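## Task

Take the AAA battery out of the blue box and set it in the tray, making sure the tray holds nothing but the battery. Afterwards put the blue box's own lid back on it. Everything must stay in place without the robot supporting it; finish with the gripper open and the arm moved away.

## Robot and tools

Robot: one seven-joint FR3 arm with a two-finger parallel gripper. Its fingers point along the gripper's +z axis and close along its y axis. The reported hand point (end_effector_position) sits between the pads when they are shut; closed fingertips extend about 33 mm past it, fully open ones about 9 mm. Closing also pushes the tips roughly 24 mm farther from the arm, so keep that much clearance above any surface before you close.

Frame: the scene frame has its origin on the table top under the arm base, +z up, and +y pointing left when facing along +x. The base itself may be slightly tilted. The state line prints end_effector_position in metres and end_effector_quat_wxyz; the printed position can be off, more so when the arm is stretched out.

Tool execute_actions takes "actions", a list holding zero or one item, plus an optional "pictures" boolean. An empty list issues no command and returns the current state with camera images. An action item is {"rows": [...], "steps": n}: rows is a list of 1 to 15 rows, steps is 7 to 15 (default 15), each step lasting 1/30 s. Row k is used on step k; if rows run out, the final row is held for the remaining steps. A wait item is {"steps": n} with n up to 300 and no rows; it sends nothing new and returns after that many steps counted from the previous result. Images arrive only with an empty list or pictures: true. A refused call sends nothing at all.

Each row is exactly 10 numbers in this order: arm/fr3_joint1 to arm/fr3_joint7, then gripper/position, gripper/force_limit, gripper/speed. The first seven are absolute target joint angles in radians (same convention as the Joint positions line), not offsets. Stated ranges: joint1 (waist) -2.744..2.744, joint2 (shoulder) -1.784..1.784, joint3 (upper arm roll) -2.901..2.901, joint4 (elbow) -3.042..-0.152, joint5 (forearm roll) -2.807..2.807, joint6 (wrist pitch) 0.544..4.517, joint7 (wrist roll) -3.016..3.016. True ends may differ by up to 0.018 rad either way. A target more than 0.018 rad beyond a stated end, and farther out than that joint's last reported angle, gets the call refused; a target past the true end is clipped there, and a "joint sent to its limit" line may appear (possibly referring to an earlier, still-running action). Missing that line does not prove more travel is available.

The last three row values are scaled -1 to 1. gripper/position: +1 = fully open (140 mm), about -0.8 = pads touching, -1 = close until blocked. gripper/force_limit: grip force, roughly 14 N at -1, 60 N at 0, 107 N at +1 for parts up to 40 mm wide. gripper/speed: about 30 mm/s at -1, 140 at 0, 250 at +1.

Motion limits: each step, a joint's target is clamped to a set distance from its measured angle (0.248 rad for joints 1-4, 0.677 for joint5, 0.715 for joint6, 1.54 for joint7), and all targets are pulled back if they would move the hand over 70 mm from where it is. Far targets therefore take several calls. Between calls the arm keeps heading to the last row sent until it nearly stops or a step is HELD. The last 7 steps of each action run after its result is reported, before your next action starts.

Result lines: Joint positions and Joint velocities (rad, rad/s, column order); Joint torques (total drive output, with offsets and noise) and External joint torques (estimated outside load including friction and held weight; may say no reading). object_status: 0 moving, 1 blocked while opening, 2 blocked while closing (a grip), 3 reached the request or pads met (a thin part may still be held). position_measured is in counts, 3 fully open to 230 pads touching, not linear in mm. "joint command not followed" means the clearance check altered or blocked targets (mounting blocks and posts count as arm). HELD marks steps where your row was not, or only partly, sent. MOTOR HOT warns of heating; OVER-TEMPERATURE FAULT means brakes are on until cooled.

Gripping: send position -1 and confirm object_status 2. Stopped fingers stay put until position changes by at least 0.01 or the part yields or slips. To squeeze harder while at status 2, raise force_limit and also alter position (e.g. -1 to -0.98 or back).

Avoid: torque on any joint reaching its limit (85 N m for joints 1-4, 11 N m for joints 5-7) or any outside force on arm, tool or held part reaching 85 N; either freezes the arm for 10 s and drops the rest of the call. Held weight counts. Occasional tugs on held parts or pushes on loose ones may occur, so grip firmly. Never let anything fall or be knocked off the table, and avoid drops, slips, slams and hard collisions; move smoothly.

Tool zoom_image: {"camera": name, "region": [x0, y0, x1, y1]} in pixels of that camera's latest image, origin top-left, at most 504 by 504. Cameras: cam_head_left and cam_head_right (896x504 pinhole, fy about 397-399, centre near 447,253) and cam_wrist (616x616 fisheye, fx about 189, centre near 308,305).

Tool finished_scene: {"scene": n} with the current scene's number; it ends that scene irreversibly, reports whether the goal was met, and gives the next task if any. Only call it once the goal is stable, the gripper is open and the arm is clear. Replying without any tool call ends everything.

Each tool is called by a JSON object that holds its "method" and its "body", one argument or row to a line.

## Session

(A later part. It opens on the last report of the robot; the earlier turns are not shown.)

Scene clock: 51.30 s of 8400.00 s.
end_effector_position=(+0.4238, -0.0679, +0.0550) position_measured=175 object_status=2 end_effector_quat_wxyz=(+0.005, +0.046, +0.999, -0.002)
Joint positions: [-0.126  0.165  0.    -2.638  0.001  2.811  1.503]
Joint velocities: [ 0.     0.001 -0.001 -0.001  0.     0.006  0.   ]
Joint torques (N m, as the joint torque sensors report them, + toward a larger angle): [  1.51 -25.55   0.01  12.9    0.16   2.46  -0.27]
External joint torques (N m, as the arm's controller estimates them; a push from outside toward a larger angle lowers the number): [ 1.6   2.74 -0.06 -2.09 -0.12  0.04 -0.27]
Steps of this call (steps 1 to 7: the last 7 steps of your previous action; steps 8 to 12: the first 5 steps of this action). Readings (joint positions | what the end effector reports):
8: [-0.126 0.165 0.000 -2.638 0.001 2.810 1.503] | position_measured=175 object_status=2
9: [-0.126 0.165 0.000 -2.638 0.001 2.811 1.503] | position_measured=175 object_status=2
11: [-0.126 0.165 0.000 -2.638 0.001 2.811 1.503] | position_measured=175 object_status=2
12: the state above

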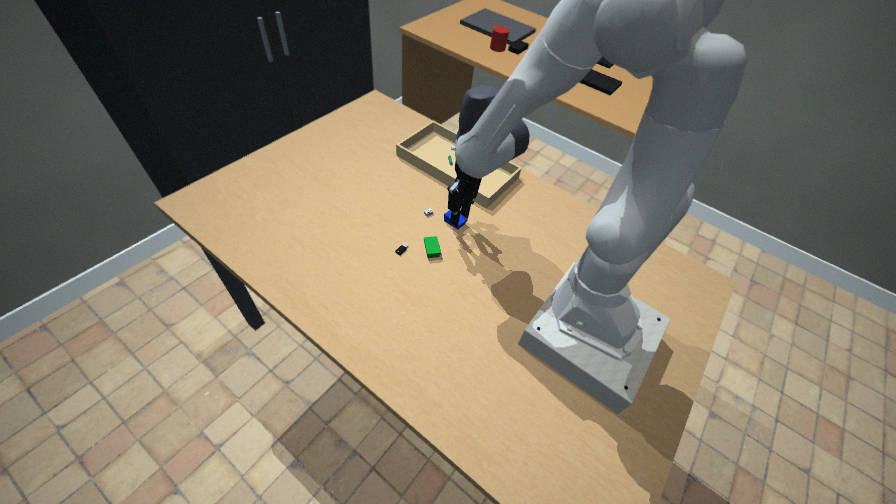

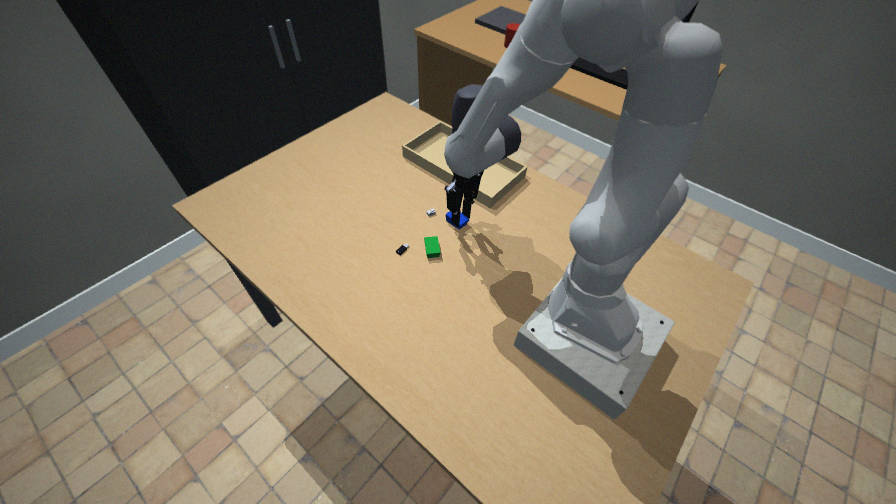

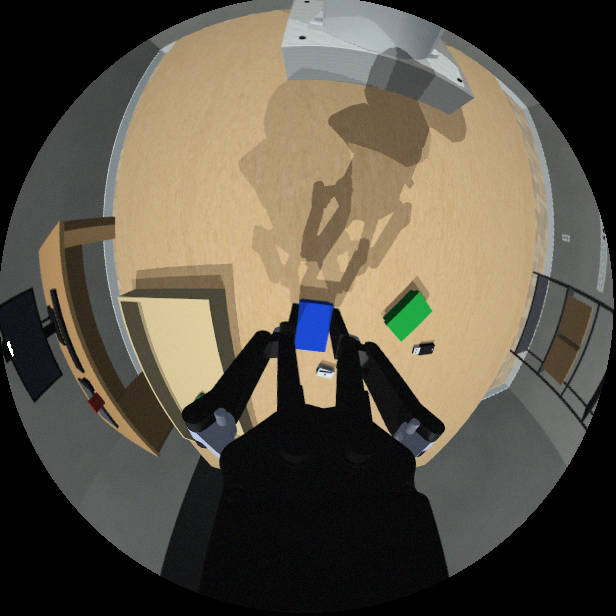

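{"method": "execute_actions", "body": {
  "actions": [
    {"rows":[[-0.124,0.16,0,-2.64,0,2.804,1.5,-1,-0.4,-0.3],[-0.124,0.152,0,-2.64,0,2.798,1.5,-1,-0.4,-0.3],[-0.124,0.15,0,-2.643,0,2.798,1.5,-1,-0.4,-0.3],[-0.124,0.148,0,-2.646,0,2.798,1.5,-1,-0.4,-0.3],[-0.124,0.148,0,-2.646,0,2.798,1.5,-1,-0.4,-0.3],[-0.124,0.151,0,-2.646,0,2.8,1.5,-1,-0.4,-0.3],[-0.124,0.154,0,-2.646,0,2.803,1.5,-1,-0.4,-0.3],[-0.124,0.157,0,-2.646,0,2.806,1.5,-1,-0.4,-0.3],[-0.124,0.16,0,-2.646,0,2.809,1.5,-1,-0.4,-0.3],[-0.124,0.163,0,-2.646,0,2.812,1.5,-1,-0.4,-0.3],[-0.124,0.166,0,-2.646,0,2.815,1.5,-1,-0.4,-0.3],[-0.124,0.169,0,-2.646,0,2.818,1.5,-1,-0.4,-0.3],[-0.124,0.172,0,-2.646,0,2.821,1.5,-1,-0.4,-0.3]],"steps":15}
  ]
}}

{"method": "execute_actions", "body": {
  "actions": [
    {"rows":[[-0.124,0.172,0,-2.646,0,2.821,1.5,-1,-0.4,-0.3]],"steps":15}
  ],
  "pictures": true
}}

{"method": "zoom_image", "body": {
  "camera": "cam_wrist",
  "region": [260,260,370,370]
}}

{"method": "zoom_image", "body": {
  "camera": "cam_head_right",
  "region": [425,185,495,240]
}}

Scene clock: 52.50 s of 8400.00 s.
end_effector_position=(+0.4233, -0.0678, +0.0585) position_measured=175 object_status=2 end_effector_quat_wxyz=(+0.006, +0.046, +0.999, -0.002)
Joint positions: [-0.126  0.152  0.    -2.643  0.001  2.805  1.503]
Joint velocities: [-0.001  0.027  0.001 -0.008  0.     0.     0.001]
Joint torques (N m, as the joint torque sensors report them, + toward a larger angle): [  2.13 -24.92   0.19  13.1    0.15   2.61  -0.25]
External joint torques (N m, as the arm's controller estimates them; a push from outside toward a larger angle lowers the number): [ 2.24  2.57  0.15 -1.82 -0.14  0.12 -0.24]
Steps of this call (steps 1 to 7: the last 7 steps of your previous action; steps 8 to 15: the robot went on to your last target; steps 16 to 28: nothing new was sent; steps 29 to 36: the first 8 steps of this action). Readings (joint positions | what the end effector reports):
29: [-0.126 0.164 0.000 -2.638 0.001 2.811 1.503] | position_measured=175 object_status=2
30: [-0.126 0.162 0.000 -2.638 0.001 2.810 1.503] | position_measured=175 object_status=2
32: [-0.126 0.156 0.000 -2.640 0.001 2.807 1.503] | position_measured=175 object_status=2
36: the state above

Scene clock: 53.00 s of 8400.00 s.
end_effector_position=(+0.4235, -0.0678, +0.0542) position_measured=175 object_status=2 end_effector_quat_wxyz=(+0.007, +0.046, +0.999, -0.002)
Joint positions: [-0.126  0.165  0.    -2.644  0.001  2.821  1.503]
Joint velocities: [ 0.     0.     0.     0.001 -0.001  0.004 -0.001]
Joint torques (N m, as the joint torque sensors report them, + toward a larger angle): [  1.76 -23.33  -0.58  12.27   0.14   2.54  -0.22]
External joint torques (N m, as the arm's controller estimates them; a push from outside toward a larger angle lowers the number): [ 1.84  5.03 -0.67 -2.77 -0.13  0.06 -0.22]
Steps of this call (steps 1 to 7: the last 7 steps of your previous action; steps 8 to 15: the first 8 steps of this action). Readings (joint positions | what the end effector reports):
8: [-0.126 0.164 0.000 -2.644 0.001 2.818 1.503] | position_measured=175 object_status=2
9: [-0.126 0.164 0.000 -2.644 0.001 2.819 1.503] | position_measured=175 object_status=2
11: [-0.126 0.165 0.000 -2.644 0.001 2.821 1.503] | position_measured=175 object_status=2
15: the state above

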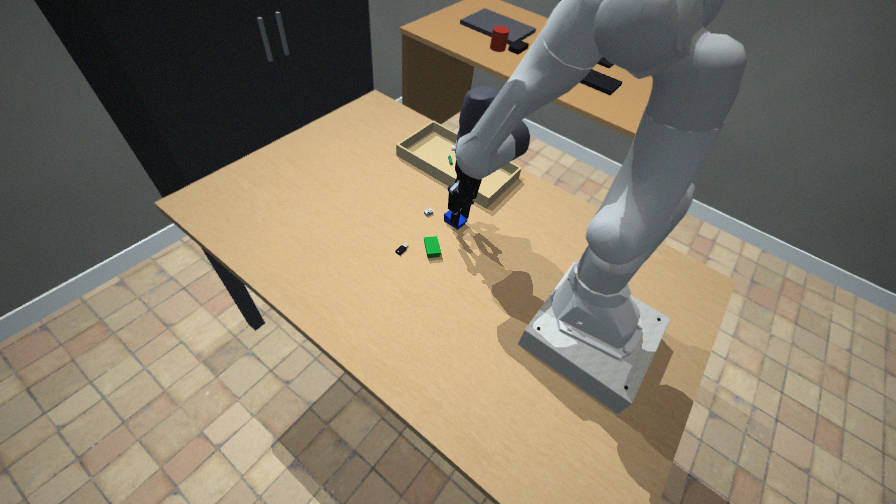

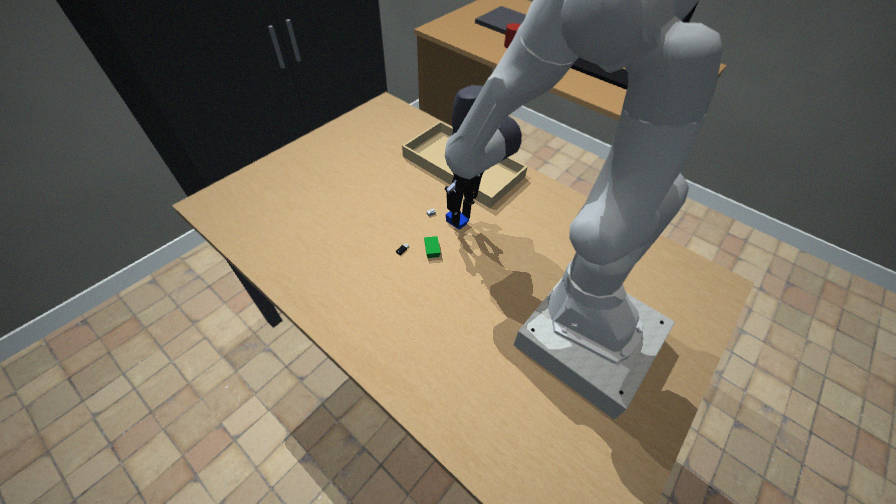

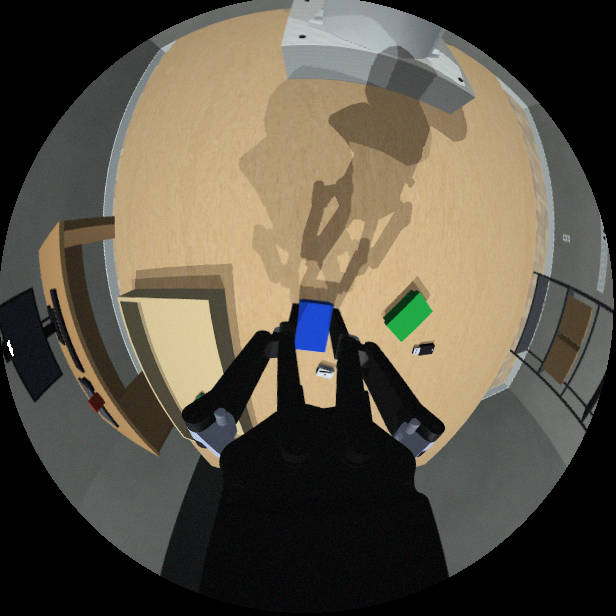

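Region (260, 260, 370, 370) of cam_wrist's 616x616 image, scaled by 4.582, with more detail than that image has.

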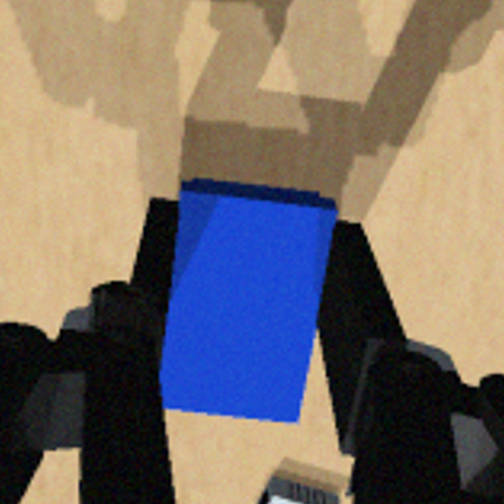

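Region (425, 185, 495, 240) of cam_head_right's 896x504 image, scaled by 7.200, with more detail than that image has; it fills the top 396 rows of this view, and the rest is white.

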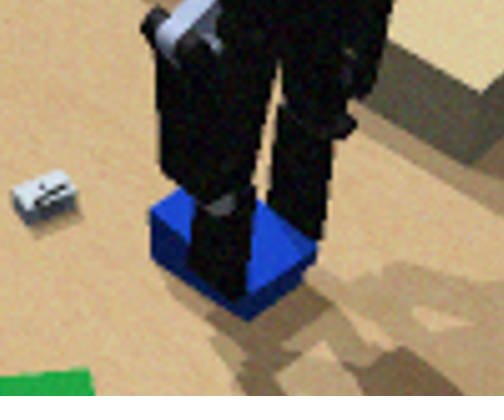

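{"method": "execute_actions", "body": {
  "actions": [
    {"rows":[[-0.124,0.166,0,-2.646,0,2.818,1.5,-1,-0.4,-0.3],[-0.124,0.166,0,-2.646,0,2.818,1.5,-0.1,-0.4,-0.3]],"steps":15}
  ]
}}

{"method": "execute_actions", "body": {
  "actions": [
    {"rows":[[-0.124,0.15,0,-2.646,0,2.8,1.5,-0.1,-0.4,-0.3],[-0.124,0.12,0,-2.646,0,2.77,1.5,-0.1,-0.4,-0.3],[-0.124,0.09,0,-2.646,0,2.74,1.5,-0.1,-0.4,-0.3],[-0.124,0.06,0,-2.646,0,2.71,1.5,-0.1,-0.4,-0.3]],"steps":15}
  ]
}}

{"method": "execute_actions", "body": {
  "actions": [
    {"rows":[[-0.124,0.06,0,-2.646,0,2.71,1.5,-0.1,-0.4,-0.3]],"steps":10}
  ],
  "pictures": true
}}

{"method": "zoom_image", "body": {
  "camera": "cam_wrist",
  "region": [260,260,370,370]
}}

{"method": "zoom_image", "body": {
  "camera": "cam_head_right",
  "region": [425,185,495,240]
}}

Scene clock: 54.27 s of 8400.00 s.
end_effector_position=(+0.4233, -0.0677, +0.0544) position_measured=143 object_status=0 end_effector_quat_wxyz=(+0.007, +0.046, +0.999, -0.002)
Joint positions: [-0.126  0.164  0.    -2.644  0.001  2.821  1.502]
Joint velocities: [-0.    -0.001 -0.001 -0.     0.001 -0.002  0.   ]
Joint torques (N m, as the joint torque sensors report them, + toward a larger angle): [  1.9  -27.11  -0.54  12.86   0.18   2.12  -0.17]
External joint torques (N m, as the arm's controller estimates them; a push from outside toward a larger angle lowers the number): [ 2.02  1.21 -0.57 -2.2  -0.1  -0.35 -0.17]
Steps of this call (steps 1 to 7: the last 7 steps of your previous action; steps 8 to 15: the robot went on to your last target; steps 16 to 30: nothing new was sent; steps 31 to 38: the first 8 steps of this action). Readings (joint positions | what the end effector reports):
31: [-0.126 0.165 0.000 -2.644 0.001 2.822 1.502] | position_measured=175 object_status=2
32: [-0.126 0.164 0.000 -2.644 0.001 2.822 1.502] | position_measured=175 object_status=0
34: [-0.126 0.164 0.000 -2.644 0.001 2.822 1.502] | position_measured=165 object_status=0
38: the state above

Scene clock: 54.77 s of 8400.00 s.
end_effector_position=(+0.4326, -0.0691, +0.0898) position_measured=141 object_status=3 end_effector_quat_wxyz=(+0.019, +0.046, +0.999, -0.003)
Joint positions: [-0.126  0.066  0.    -2.644  0.001  2.746  1.502]
Joint velocities: [-0.001 -0.145  0.     0.008  0.001 -0.182  0.   ]
Joint torques (N m, as the joint torque sensors report them, + toward a larger angle): [  2.11 -21.99  -1.37  13.2    0.21   1.79  -0.19]
External joint torques (N m, as the arm's controller estimates them; a push from outside toward a larger angle lowers the number): [ 2.19  0.01 -1.34 -0.63 -0.13 -0.17 -0.19]
Steps of this call (steps 1 to 7: the last 7 steps of your previous action; steps 8 to 15: the first 8 steps of this action). Readings (joint positions | what the end effector reports):
8: [-0.126 0.163 0.000 -2.645 0.001 2.818 1.502] | position_measured=141 object_status=3
9: [-0.126 0.156 0.000 -2.646 0.001 2.810 1.502] | position_measured=141 object_status=3
11: [-0.126 0.121 0.000 -2.649 0.001 2.783 1.502] | position_measured=141 object_status=3
15: the state above

Scene clock: 55.10 s of 8400.00 s.
end_effector_position=(+0.4250, -0.0679, +0.0891) position_measured=141 object_status=3 end_effector_quat_wxyz=(+0.007, +0.046, +0.999, -0.002)
Joint positions: [-0.126  0.061  0.    -2.644  0.001  2.717  1.502]
Joint velocities: [-0.001  0.     0.     0.     0.    -0.028  0.001]
Joint torques (N m, as the joint torque sensors report them, + toward a larger angle): [  1.35 -26.99  -0.96  14.44   0.14   2.23  -0.25]
External joint torques (N m, as the arm's controller estimates them; a push from outside toward a larger angle lowers the number): [ 1.45 -0.38 -0.92 -2.4  -0.21 -0.24 -0.25]
Steps of this call (steps 1 to 7: the last 7 steps of your previous action; steps 8 to 10: the first 3 steps of this action). Readings (joint positions | what the end effector reports):
8: [-0.126 0.061 0.000 -2.644 0.001 2.720 1.502] | position_measured=141 object_status=3
9: [-0.126 0.061 0.000 -2.644 0.001 2.718 1.502] | position_measured=141 object_status=3
10: the state above

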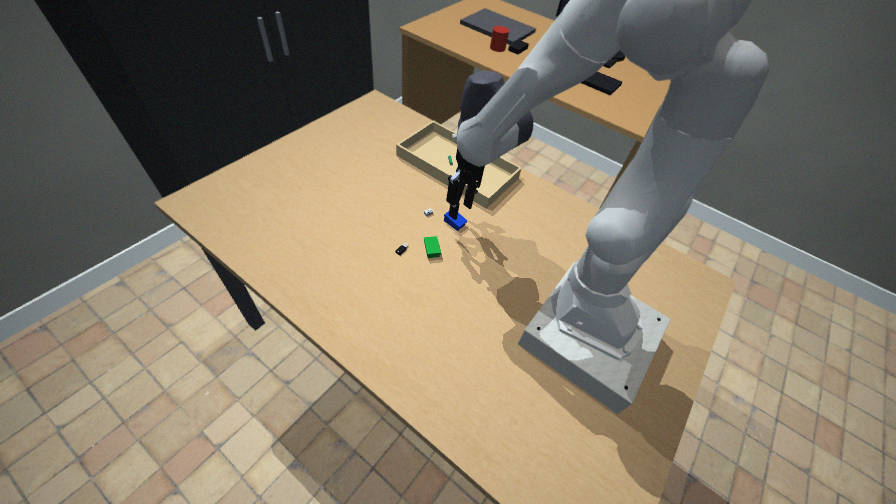

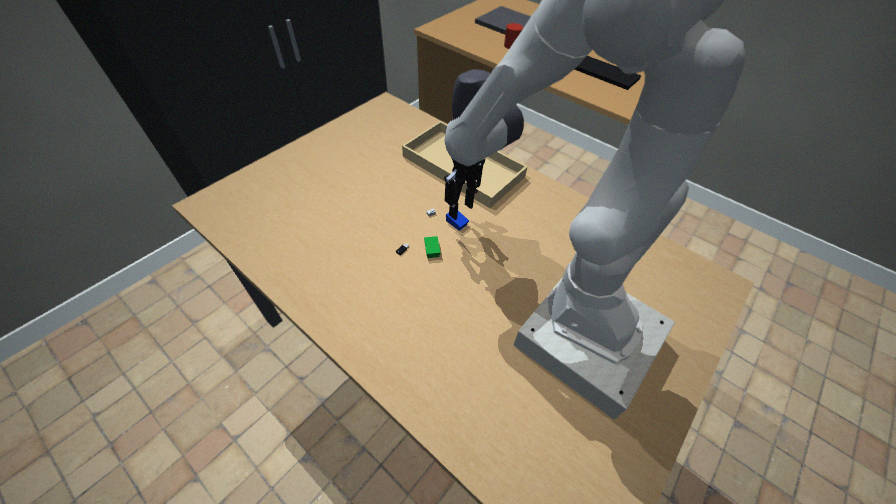

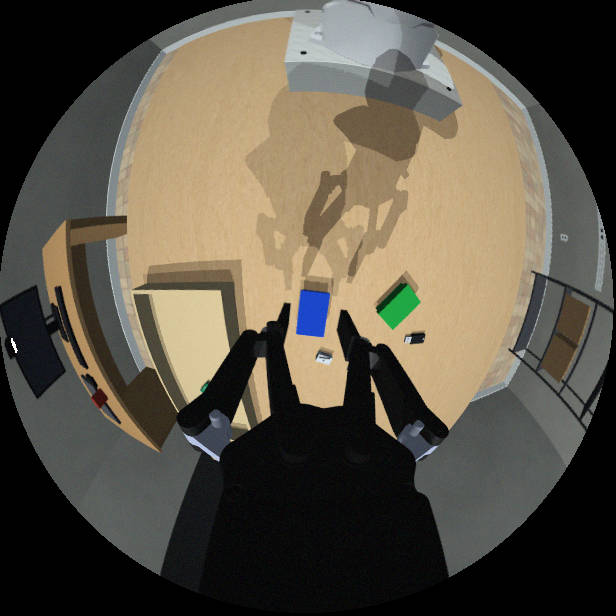

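Region (260, 260, 370, 370) of cam_wrist's 616x616 image, scaled by 4.582, with more detail than that image has.

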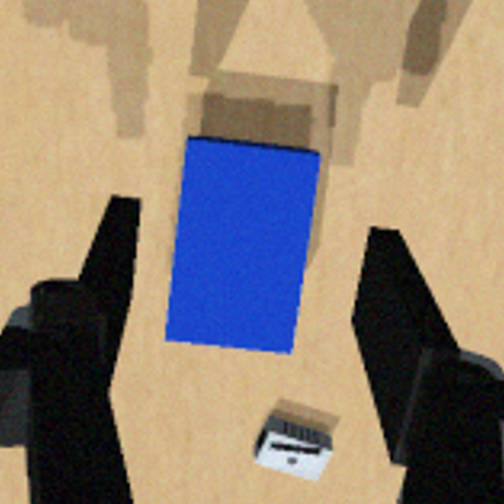

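Region (425, 185, 495, 240) of cam_head_right's 896x504 image, scaled by 7.200, with more detail than that image has; it fills the top 396 rows of this view, and the rest is white.

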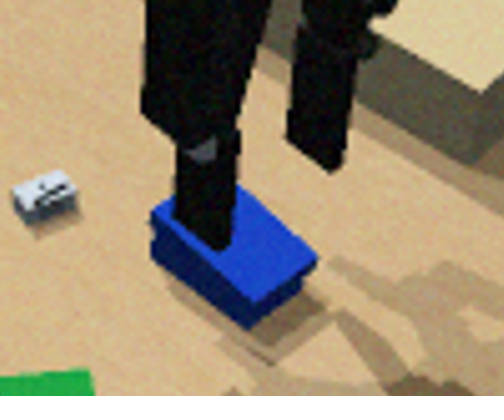

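{"method": "execute_actions", "body": {
  "actions": [
    {"rows":[[-0.124,0.09,0,-2.646,0,2.74,1.5,-0.1,-0.4,0],[-0.124,0.115,0,-2.646,0,2.765,1.5,-0.1,-0.4,0],[-0.124,0.135,0,-2.646,0,2.785,1.5,-0.1,-0.4,0],[-0.124,0.15,0,-2.646,0,2.8,1.5,-0.1,-0.4,0],[-0.124,0.158,0,-2.646,0,2.81,1.5,-0.1,-0.4,0],[-0.124,0.163,0,-2.646,0,2.816,1.5,-0.1,-0.4,0],[-0.124,0.166,0,-2.646,0,2.82,1.5,-0.1,-0.4,0]],"steps":15}
  ]
}}

{"method": "execute_actions", "body": {
  "actions": [
    {"rows":[[-0.124,0.166,0,-2.646,0,2.82,1.5,-0.1,-0.4,0],[-0.124,0.166,0,-2.646,0,2.82,1.5,-0.1,-0.4,0],[-0.124,0.166,0,-2.646,0,2.82,1.5,-1,-0.4,0]],"steps":15}
  ]
}}

{"method": "execute_actions", "body": {
  "actions": [
    {"rows":[[-0.124,0.166,0,-2.646,0,2.82,1.5,-1,-0.4,0],[-0.124,0.166,0,-2.646,0,2.82,1.5,-1,-0.4,0],[-0.124,0.166,0,-2.646,0,2.82,1.5,-1,-0.4,0],[-0.124,0.158,0,-2.644,0,2.812,1.5,-1,-0.4,0],[-0.124,0.152,0,-2.64,0,2.804,1.5,-1,-0.4,0],[-0.124,0.152,0,-2.636,0,2.8,1.5,-1,-0.4,0],[-0.124,0.153,0,-2.632,0,2.797,1.5,-1,-0.4,0],[-0.124,0.154,0,-2.63,0,2.796,1.5,-1,-0.4,0]],"steps":15}
  ]
}}

{"method": "execute_actions", "body": {
  "actions": [
    {"rows":[[-0.124,0.157,0,-2.63,0,2.797,1.5,-1,-0.4,0],[-0.124,0.16,0,-2.63,0,2.799,1.5,-1,-0.4,0],[-0.124,0.163,0,-2.63,0,2.801,1.5,-1,-0.4,0],[-0.124,0.166,0,-2.63,0,2.803,1.5,-1,-0.4,0],[-0.124,0.169,0,-2.63,0,2.805,1.5,-1,-0.4,0],[-0.124,0.172,0,-2.63,0,2.807,1.5,-1,-0.4,0],[-0.124,0.175,0,-2.63,0,2.809,1.5,-1,-0.4,0],[-0.124,0.178,0,-2.63,0,2.812,1.5,-1,-0.4,0],[-0.124,0.181,0,-2.63,0,2.815,1.5,-1,-0.4,0],[-0.124,0.184,0,-2.63,0,2.818,1.5,-1,-0.4,0]],"steps":15}
  ]
}}

{"method": "execute_actions", "body": {
  "actions": [
    {"rows":[[-0.124,0.184,0,-2.63,0,2.818,1.5,-1,-0.4,0]],"steps":12}
  ],
  "pictures": true
}}

{"method": "zoom_image", "body": {
  "camera": "cam_head_right",
  "region": [425,185,495,240]
}}

Scene clock: 56.90 s of 8400.00 s.
end_effector_position=(+0.4123, -0.0659, +0.0537) position_measured=141 object_status=3 end_effector_quat_wxyz=(-0.010, +0.046, +0.999, +0.000)
Joint positions: [-0.126  0.156  0.    -2.646  0.001  2.782  1.502]
Joint velocities: [-0.001  0.178 -0.001 -0.016 -0.001  0.198 -0.001]
Joint torques (N m, as the joint torque sensors report them, + toward a larger angle): [  1.82 -31.21  -0.36  15.64   0.08   3.24  -0.16]
External joint torques (N m, as the arm's controller estimates them; a push from outside toward a larger angle lowers the number): [ 1.95  1.06 -0.39 -1.63 -0.19  0.43 -0.16]
Steps of this call (steps 1 to 7: the last 7 steps of your previous action; steps 8 to 15: the robot went on to your last target; steps 16 to 46: nothing new was sent; steps 47 to 54: the first 8 steps of this action). Readings (joint positions | what the end effector reports):
47: [-0.126 0.064 0.000 -2.644 0.001 2.717 1.502] | position_measured=141 object_status=3
48: [-0.126 0.075 0.000 -2.643 0.001 2.725 1.502] | position_measured=141 object_status=3
50: [-0.126 0.107 0.000 -2.643 0.001 2.746 1.502] | position_measured=141 object_status=3
54: the state above

Scene clock: 57.40 s of 8400.00 s.
end_effector_position=(+0.4201, -0.0672, +0.0531) position_measured=177 object_status=0 end_effector_quat_wxyz=(+0.003, +0.046, +0.999, -0.001)
Joint positions: [-0.126  0.164  0.    -2.647  0.001  2.816  1.502]
Joint velocities: [-0.001 -0.002  0.001  0.001 -0.     0.016  0.   ]
Joint torques (N m, as the joint torque sensors report them, + toward a larger angle): [  1.66 -26.63  -0.62  13.92   0.15   2.72  -0.21]
External joint torques (N m, as the arm's controller estimates them; a push from outside toward a larger angle lowers the number): [ 1.75  1.6  -0.69 -1.01 -0.12  0.3  -0.21]
Steps of this call (steps 1 to 7: the last 7 steps of your previous action; steps 8 to 15: the first 8 steps of this action). Readings (joint positions | what the end effector reports):
8: [-0.126 0.165 0.000 -2.647 0.001 2.810 1.502] | position_measured=141 object_status=3
9: [-0.126 0.165 0.000 -2.647 0.001 2.811 1.502] | position_measured=141 object_status=3
11: [-0.126 0.165 0.000 -2.647 0.001 2.813 1.502] | position_measured=147 object_status=0
15: the state above

Scene clock: 57.90 s of 8400.00 s.
end_effector_position=(+0.4258, -0.0681, +0.0583) position_measured=179 object_status=2 end_effector_quat_wxyz=(+0.008, +0.046, +0.999, -0.002)
Joint positions: [-0.126  0.157  0.    -2.638  0.001  2.808  1.502]
Joint velocities: [-0.001 -0.028  0.001  0.095 -0.001 -0.052 -0.001]
Joint torques (N m, as the joint torque sensors report them, + toward a larger angle): [  1.94 -28.15  -0.18  12.83   0.14   2.11  -0.16]
External joint torques (N m, as the arm's controller estimates them; a push from outside toward a larger angle lowers the number): [ 2.02 -0.86 -0.25 -1.46 -0.15 -0.19 -0.16]
Steps of this call (steps 1 to 7: the last 7 steps of your previous action; steps 8 to 15: the first 8 steps of this action). Readings (joint positions | what the end effector reports):
8: [-0.126 0.164 0.000 -2.647 0.001 2.817 1.502] | position_measured=179 object_status=2
9: [-0.126 0.164 0.000 -2.647 0.001 2.817 1.502] | position_measured=179 object_status=2
11: [-0.126 0.164 0.000 -2.647 0.001 2.817 1.502] | position_measured=179 object_status=2
15: the state above

Scene clock: 58.40 s of 8400.00 s.
end_effector_position=(+0.4242, -0.0678, +0.0543) position_measured=179 object_status=2 end_effector_quat_wxyz=(+0.002, +0.046, +0.999, -0.001)
Joint positions: [-0.126  0.17   0.    -2.631  0.001  2.804  1.502]
Joint velocities: [ 0.     0.089 -0.001  0.001  0.001  0.034  0.001]
Joint torques (N m, as the joint torque sensors report them, + toward a larger angle): [  1.67 -27.54  -0.23  14.94   0.18   2.91  -0.26]
External joint torques (N m, as the arm's controller estimates them; a push from outside toward a larger angle lowers the number): [ 1.79  1.41 -0.27 -0.25 -0.11  0.44 -0.26]
Steps of this call (steps 1 to 7: the last 7 steps of your previous action; steps 8 to 15: the first 8 steps of this action). Readings (joint positions | what the end effector reports):
8: [-0.126 0.155 0.000 -2.632 0.001 2.801 1.502] | position_measured=179 object_status=2
9: [-0.126 0.156 0.000 -2.632 0.001 2.801 1.502] | position_measured=179 object_status=2
11: [-0.126 0.159 0.000 -2.631 0.001 2.801 1.502] | position_measured=179 object_status=2
15: the state above

Scene clock: 58.80 s of 8400.00 s.
end_effector_position=(+0.4262, -0.0682, +0.0524) position_measured=179 object_status=2 end_effector_quat_wxyz=(+0.005, +0.046, +0.999, -0.002)
Joint positions: [-0.126  0.178  0.    -2.63   0.001  2.816  1.502]
Joint velocities: [-0.001  0.003 -0.     0.001 -0.001  0.008  0.   ]
Joint torques (N m, as the joint torque sensors report them, + toward a larger angle): [  1.63 -24.04  -0.53  13.54   0.13   2.68  -0.15]
External joint torques (N m, as the arm's controller estimates them; a push from outside toward a larger angle lowers the number): [ 1.76  4.56 -0.58 -1.43 -0.15  0.24 -0.15]
Steps of this call (steps 1 to 7: the last 7 steps of your previous action; steps 8 to 12: the first 5 steps of this action). Readings (joint positions | what the end effector reports):
8: [-0.126 0.177 0.000 -2.630 0.001 2.814 1.502] | position_measured=179 object_status=2
9: [-0.126 0.177 0.000 -2.630 0.001 2.815 1.502] | position_measured=179 object_status=2
11: [-0.126 0.177 0.000 -2.630 0.001 2.815 1.502] | position_measured=179 object_status=2
12: the state above

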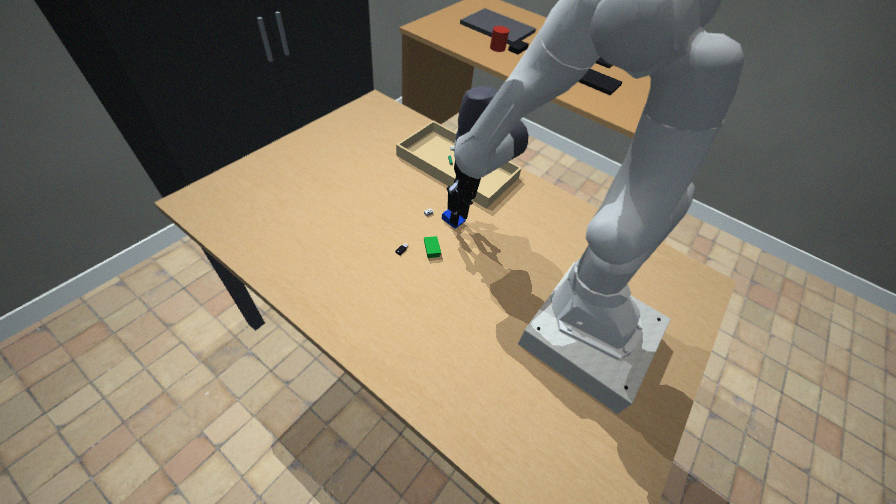

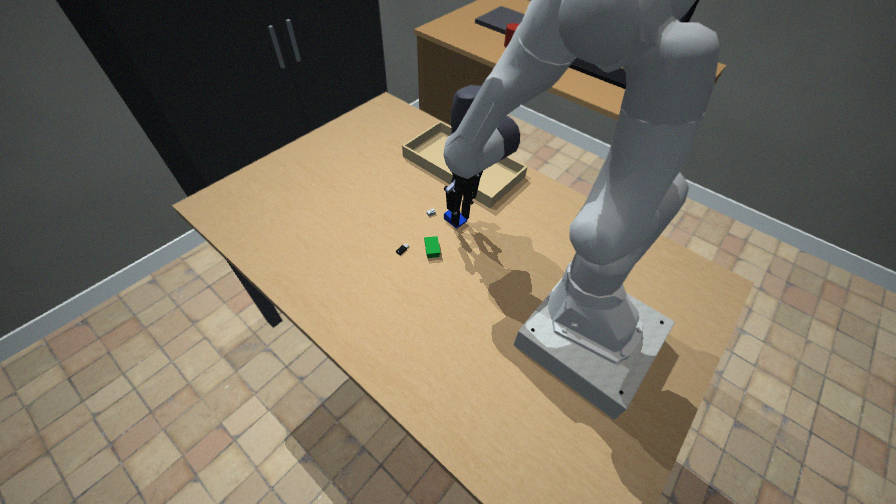

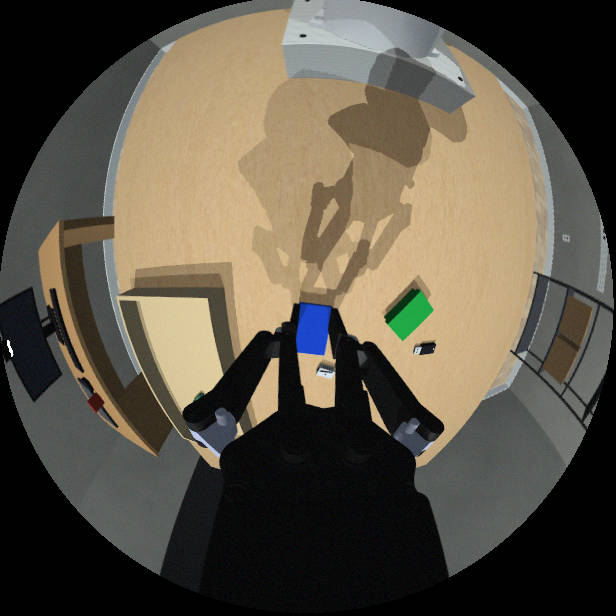

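Region (425, 185, 495, 240) of cam_head_right's 896x504 image, scaled by 7.200, with more detail than that image has; it fills the top 396 rows of this view, and the rest is white.

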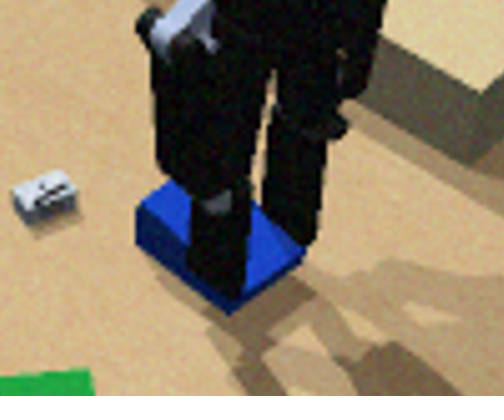

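{"method": "execute_actions", "body": {
  "actions": [
    {"rows":[[-0.124,0.178,0,-2.63,0,2.814,1.5,-1,-0.4,0],[-0.124,0.178,0,-2.63,0,2.814,1.5,-0.1,-0.4,0]],"steps":12}
  ]
}}

{"method": "execute_actions", "body": {
  "actions": [
    {"rows":[[-0.124,0.15,0,-2.635,0,2.79,1.5,-0.1,-0.4,0],[-0.124,0.12,0,-2.64,0,2.76,1.5,-0.1,-0.4,0],[-0.124,0.08,0,-2.64,0,2.72,1.5,-0.1,-0.4,0],[-0.124,0.04,0,-2.64,0,2.68,1.5,-0.1,-0.4,0],[-0.124,0.0,0,-2.64,0,2.64,1.5,-0.1,-0.4,0]],"steps":15}
  ]
}}

{"method": "execute_actions", "body": {
  "actions": [
    {"rows":[[-0.124,0.0,0,-2.64,0,2.64,1.5,-0.1,-0.4,0]],"steps":10}
  ],
  "pictures": true
}}

{"method": "zoom_image", "body": {
  "camera": "cam_head_right",
  "region": [425,185,495,240]
}}

{"method": "zoom_image", "body": {
  "camera": "cam_wrist",
  "region": [260,260,370,370]
}}

Scene clock: 59.53 s of 8400.00 s.
end_effector_position=(+0.4266, -0.0682, +0.0526) position_measured=158 object_status=0 end_effector_quat_wxyz=(+0.006, +0.046, +0.999, -0.002)
Joint positions: [-0.126  0.177  0.    -2.63   0.001  2.817  1.502]
Joint velocities: [ 0.001 -0.001  0.     0.001 -0.    -0.002 -0.   ]
Joint torques (N m, as the joint torque sensors report them, + toward a larger angle): [  1.49 -28.1   -0.53  14.3    0.12   2.22  -0.21]
External joint torques (N m, as the arm's controller estimates them; a push from outside toward a larger angle lowers the number): [ 1.49  0.69 -0.7  -0.76 -0.15 -0.25 -0.21]
Steps of this call (steps 1 to 7: the last 7 steps of your previous action; steps 8 to 15: the robot went on to your last target; steps 16 to 17: nothing new was sent; steps 18 to 22: the first 5 steps of this action). Readings (joint positions | what the end effector reports):
18: [-0.126 0.178 0.000 -2.630 0.001 2.817 1.502] | position_measured=179 object_status=2
19: [-0.126 0.177 0.000 -2.630 0.001 2.817 1.502] | position_measured=179 object_status=0
21: [-0.126 0.177 0.000 -2.630 0.001 2.817 1.502] | position_measured=166 object_status=0
22: the state above

Scene clock: 60.03 s of 8400.00 s.
end_effector_position=(+0.4390, -0.0700, +0.1100) position_measured=141 object_status=3 end_effector_quat_wxyz=(+0.026, +0.045, +0.999, -0.004)
Joint positions: [-0.126  0.016  0.    -2.637  0.001  2.704  1.502]
Joint velocities: [ 0.001 -0.362 -0.     0.042  0.001 -0.323 -0.002]
Joint torques (N m, as the joint torque sensors report them, + toward a larger angle): [  1.82 -16.8   -0.09  11.75   0.21   1.19  -0.28]
External joint torques (N m, as the arm's controller estimates them; a push from outside toward a larger angle lowers the number): [ 1.88 -0.31 -0.03 -0.27 -0.17 -0.29 -0.28]
Steps of this call (steps 1 to 7: the last 7 steps of your previous action; steps 8 to 15: the first 8 steps of this action). Readings (joint positions | what the end effector reports):
8: [-0.126 0.174 0.000 -2.631 0.001 2.813 1.502] | position_measured=141 object_status=0
9: [-0.126 0.163 0.000 -2.635 0.001 2.804 1.502] | position_measured=141 object_status=0
11: [-0.126 0.118 0.000 -2.641 0.001 2.771 1.502] | position_measured=141 object_status=3
15: the state above

Scene clock: 60.37 s of 8400.00 s.
end_effector_position=(+0.4264, -0.0680, +0.1111) position_measured=141 object_status=3 end_effector_quat_wxyz=(+0.007, +0.046, +0.999, -0.002)
Joint positions: [-0.126  0.001  0.    -2.638  0.001  2.651  1.502]
Joint velocities: [ 0.     0.    -0.001 -0.001  0.    -0.052 -0.001]
Joint torques (N m, as the joint torque sensors report them, + toward a larger angle): [  1.72 -25.92   0.13  15.87   0.23   2.25  -0.17]
External joint torques (N m, as the arm's controller estimates them; a push from outside toward a larger angle lowers the number): [ 1.83 -0.28  0.24 -2.04 -0.17 -0.23 -0.17]
Steps of this call (steps 1 to 7: the last 7 steps of your previous action; steps 8 to 10: the first 3 steps of this action). Readings (joint positions | what the end effector reports):
8: [-0.126 0.001 0.000 -2.638 0.001 2.655 1.502] | position_measured=141 object_status=3
9: [-0.126 0.001 0.000 -2.638 0.001 2.653 1.502] | position_measured=141 object_status=3
10: the state above

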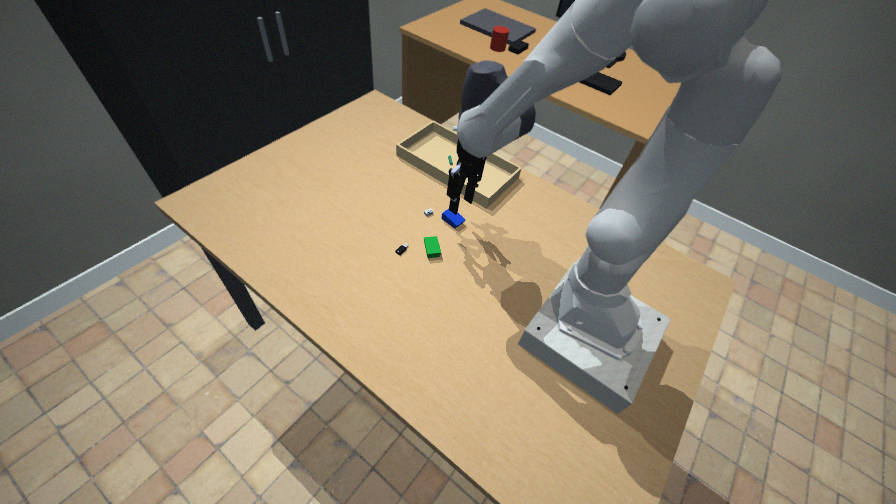

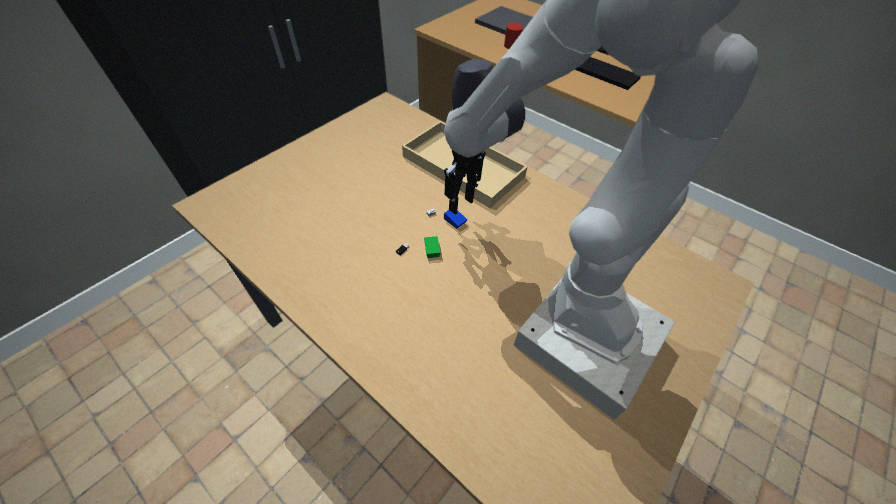

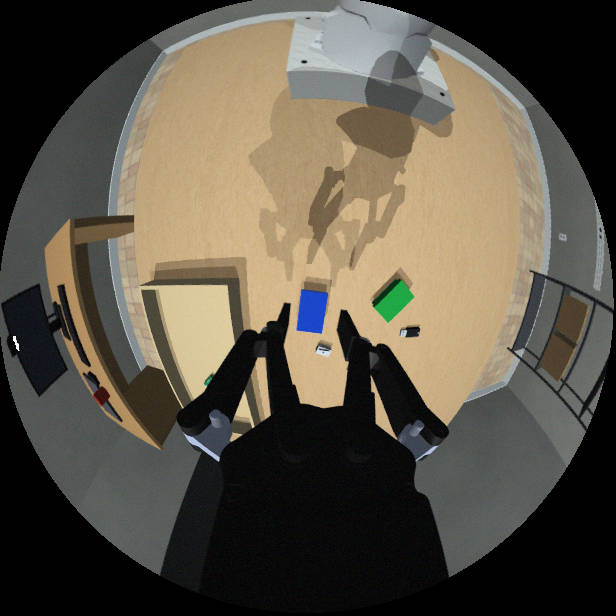

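Region (425, 185, 495, 240) of cam_head_right's 896x504 image, scaled by 7.200, with more detail than that image has; it fills the top 396 rows of this view, and the rest is white.

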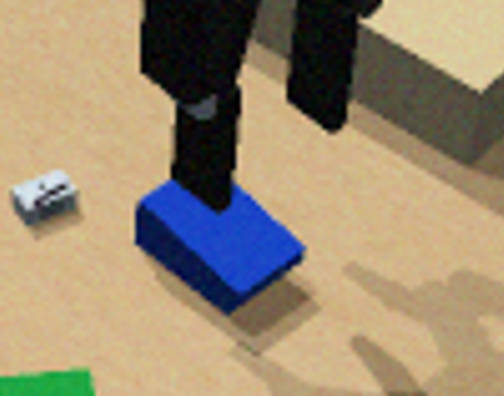

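Region (260, 260, 370, 370) of cam_wrist's 616x616 image, scaled by 4.582, with more detail than that image has.

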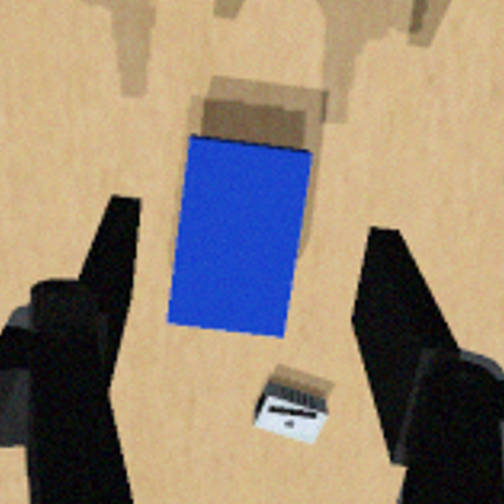

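{"method": "execute_actions", "body": {
  "actions": [
    {"rows":[[-0.124,0.0,0,-2.64,0,2.64,1.5,-1,-0.4,1],[-0.124,0.0,0,-2.64,0,2.64,1.5,-1,-0.4,1],[-0.124,0.0,0,-2.64,0,2.64,1.5,-1,-0.4,1],[-0.124,0.0,0,-2.64,0,2.64,1.5,-1,-0.4,1],[-0.124,0.03,0,-2.64,0,2.68,1.5,-1,-0.4,1],[-0.124,0.06,0,-2.64,0,2.71,1.5,-1,-0.4,1],[-0.124,0.085,0,-2.64,0,2.735,1.5,-1,-0.4,1],[-0.124,0.105,0,-2.64,0,2.755,1.5,-1,-0.4,1],[-0.124,0.12,0,-2.64,0,2.768,1.5,-1,-0.4,1],[-0.124,0.13,0,-2.64,0,2.776,1.5,-1,-0.4,1],[-0.124,0.138,0,-2.64,0,2.782,1.5,-1,-0.4,1],[-0.124,0.144,0,-2.64,0,2.786,1.5,-1,-0.4,1]],"steps":15}
  ]
}}

{"method": "execute_actions", "body": {
  "actions": [
    {"rows":[[-0.124,0.147,0,-2.64,0,2.788,1.5,-1,-0.4,1],[-0.124,0.15,0,-2.64,0,2.79,1.5,-1,-0.4,1],[-0.124,0.153,0,-2.64,0,2.793,1.5,-1,-0.4,1],[-0.124,0.156,0,-2.64,0,2.796,1.5,-1,-0.4,1],[-0.124,0.159,0,-2.64,0,2.799,1.5,-1,-0.4,1],[-0.124,0.162,0,-2.64,0,2.802,1.5,-1,-0.4,1],[-0.124,0.165,0,-2.64,0,2.805,1.5,-1,-0.4,1]],"steps":15}
  ]
}}

{"method": "execute_actions", "body": {
  "actions": [
    {"rows":[[-0.124,0.165,0,-2.64,0,2.805,1.5,-1,-0.4,1]],"steps":10}
  ],
  "pictures": true
}}

{"method": "zoom_image", "body": {
  "camera": "cam_head_right",
  "region": [425,185,495,240]
}}

Scene clock: 61.73 s of 8400.00 s.
end_effector_position=(+0.4226, -0.0675, +0.0924) position_measured=232 object_status=0 end_effector_quat_wxyz=(-0.001, +0.046, +0.999, -0.001)
Joint positions: [-0.126  0.053  0.    -2.636  0.001  2.686  1.502]
Joint velocities: [-0.     0.641  0.    -0.003  0.     0.41  -0.001]
Joint torques (N m, as the joint torque sensors report them, + toward a larger angle): [  1.91 -27.39  -0.35  14.9    0.27   2.76  -0.16]
External joint torques (N m, as the arm's controller estimates them; a push from outside toward a larger angle lowers the number): [ 2.11  0.33 -0.19 -0.54 -0.06  0.54 -0.16]
Steps of this call (steps 1 to 7: the last 7 steps of your previous action; steps 8 to 15: the robot went on to your last target; steps 16 to 33: nothing new was sent; steps 34 to 41: the first 8 steps of this action). Readings (joint positions | what the end effector reports):
34: [-0.126 0.001 0.000 -2.638 0.001 2.643 1.502] | position_measured=141 object_status=0
35: [-0.126 0.001 0.000 -2.638 0.001 2.643 1.502] | position_measured=151 object_status=0
37: [-0.126 0.001 0.000 -2.638 0.001 2.643 1.502] | position_measured=178 object_status=0
41: the state above

Scene clock: 62.23 s of 8400.00 s.
end_effector_position=(+0.4170, -0.0667, +0.0547) position_measured=232 object_status=3 end_effector_quat_wxyz=(-0.005, +0.046, +0.999, -0.001)
Joint positions: [-0.126  0.159  0.    -2.641  0.001  2.788  1.502]
Joint velocities: [-0.     0.067  0.001  0.002  0.001  0.085  0.001]
Joint torques (N m, as the joint torque sensors report them, + toward a larger angle): [  1.88 -29.17   0.33  14.38   0.2    2.76  -0.19]
External joint torques (N m, as the arm's controller estimates them; a push from outside toward a larger angle lowers the number): [ 1.9   0.05  0.19 -1.17 -0.08  0.32 -0.19]
Steps of this call (steps 1 to 7: the last 7 steps of your previous action; steps 8 to 15: the first 8 steps of this action). Readings (joint positions | what the end effector reports):
8: [-0.126 0.142 0.000 -2.641 0.001 2.760 1.502] | position_measured=232 object_status=3
9: [-0.126 0.144 0.000 -2.641 0.001 2.765 1.502] | position_measured=232 object_status=3
11: [-0.126 0.148 0.000 -2.641 0.001 2.774 1.502] | position_measured=232 object_status=3
15: the state above

Scene clock: 62.57 s of 8400.00 s.
end_effector_position=(+0.4200, -0.0672, +0.0546) position_measured=232 object_status=3 end_effector_quat_wxyz=(-0.000, +0.046, +0.999, -0.001)
Joint positions: [-0.126  0.162  0.    -2.641  0.001  2.801  1.502]
Joint velocities: [-0.001  0.002  0.001  0.    -0.001  0.01  -0.   ]
Joint torques (N m, as the joint torque sensors report them, + toward a larger angle): [  1.82 -26.33  -0.83  14.03   0.14   2.71  -0.18]
External joint torques (N m, as the arm's controller estimates them; a push from outside toward a larger angle lowers the number): [ 1.84  1.84 -0.97 -0.97 -0.13  0.3  -0.18]
Steps of this call (steps 1 to 7: the last 7 steps of your previous action; steps 8 to 10: the first 3 steps of this action). Readings (joint positions | what the end effector reports):
8: [-0.126 0.162 0.000 -2.641 0.001 2.800 1.502] | position_measured=232 object_status=3
9: [-0.126 0.162 0.000 -2.641 0.001 2.800 1.502] | position_measured=232 object_status=3
10: the state above

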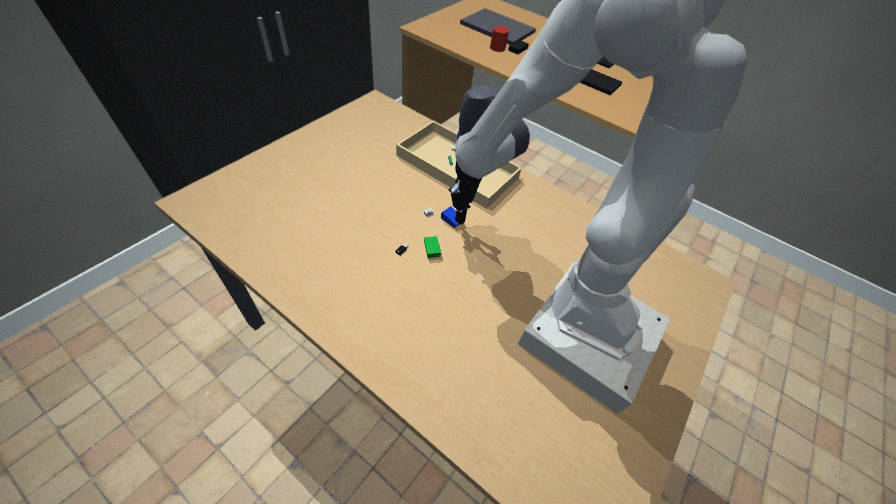

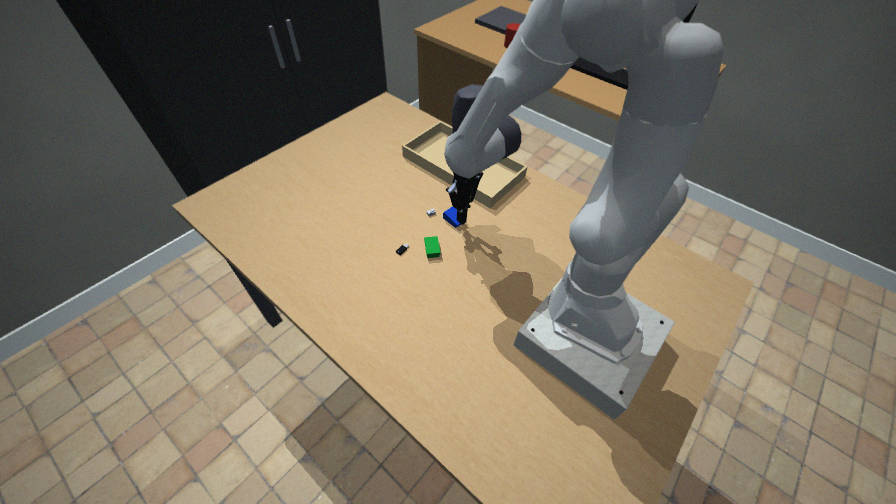

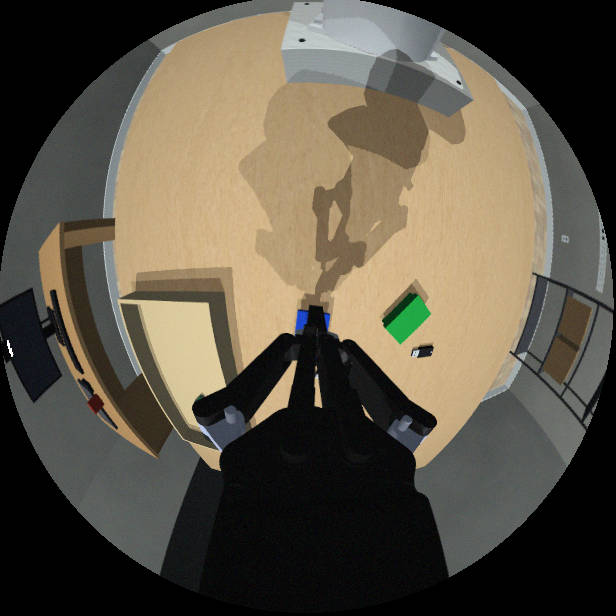

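Region (425, 185, 495, 240) of cam_head_right's 896x504 image, scaled by 7.200, with more detail than that image has; it fills the top 396 rows of this view, and the rest is white.

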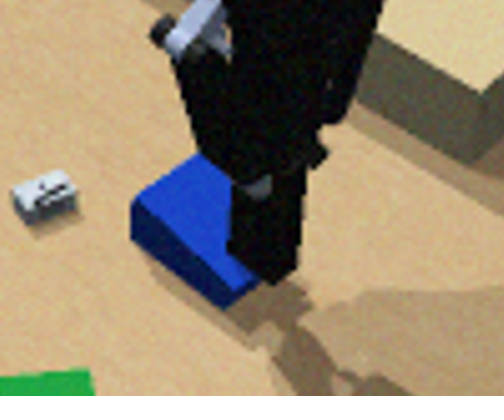

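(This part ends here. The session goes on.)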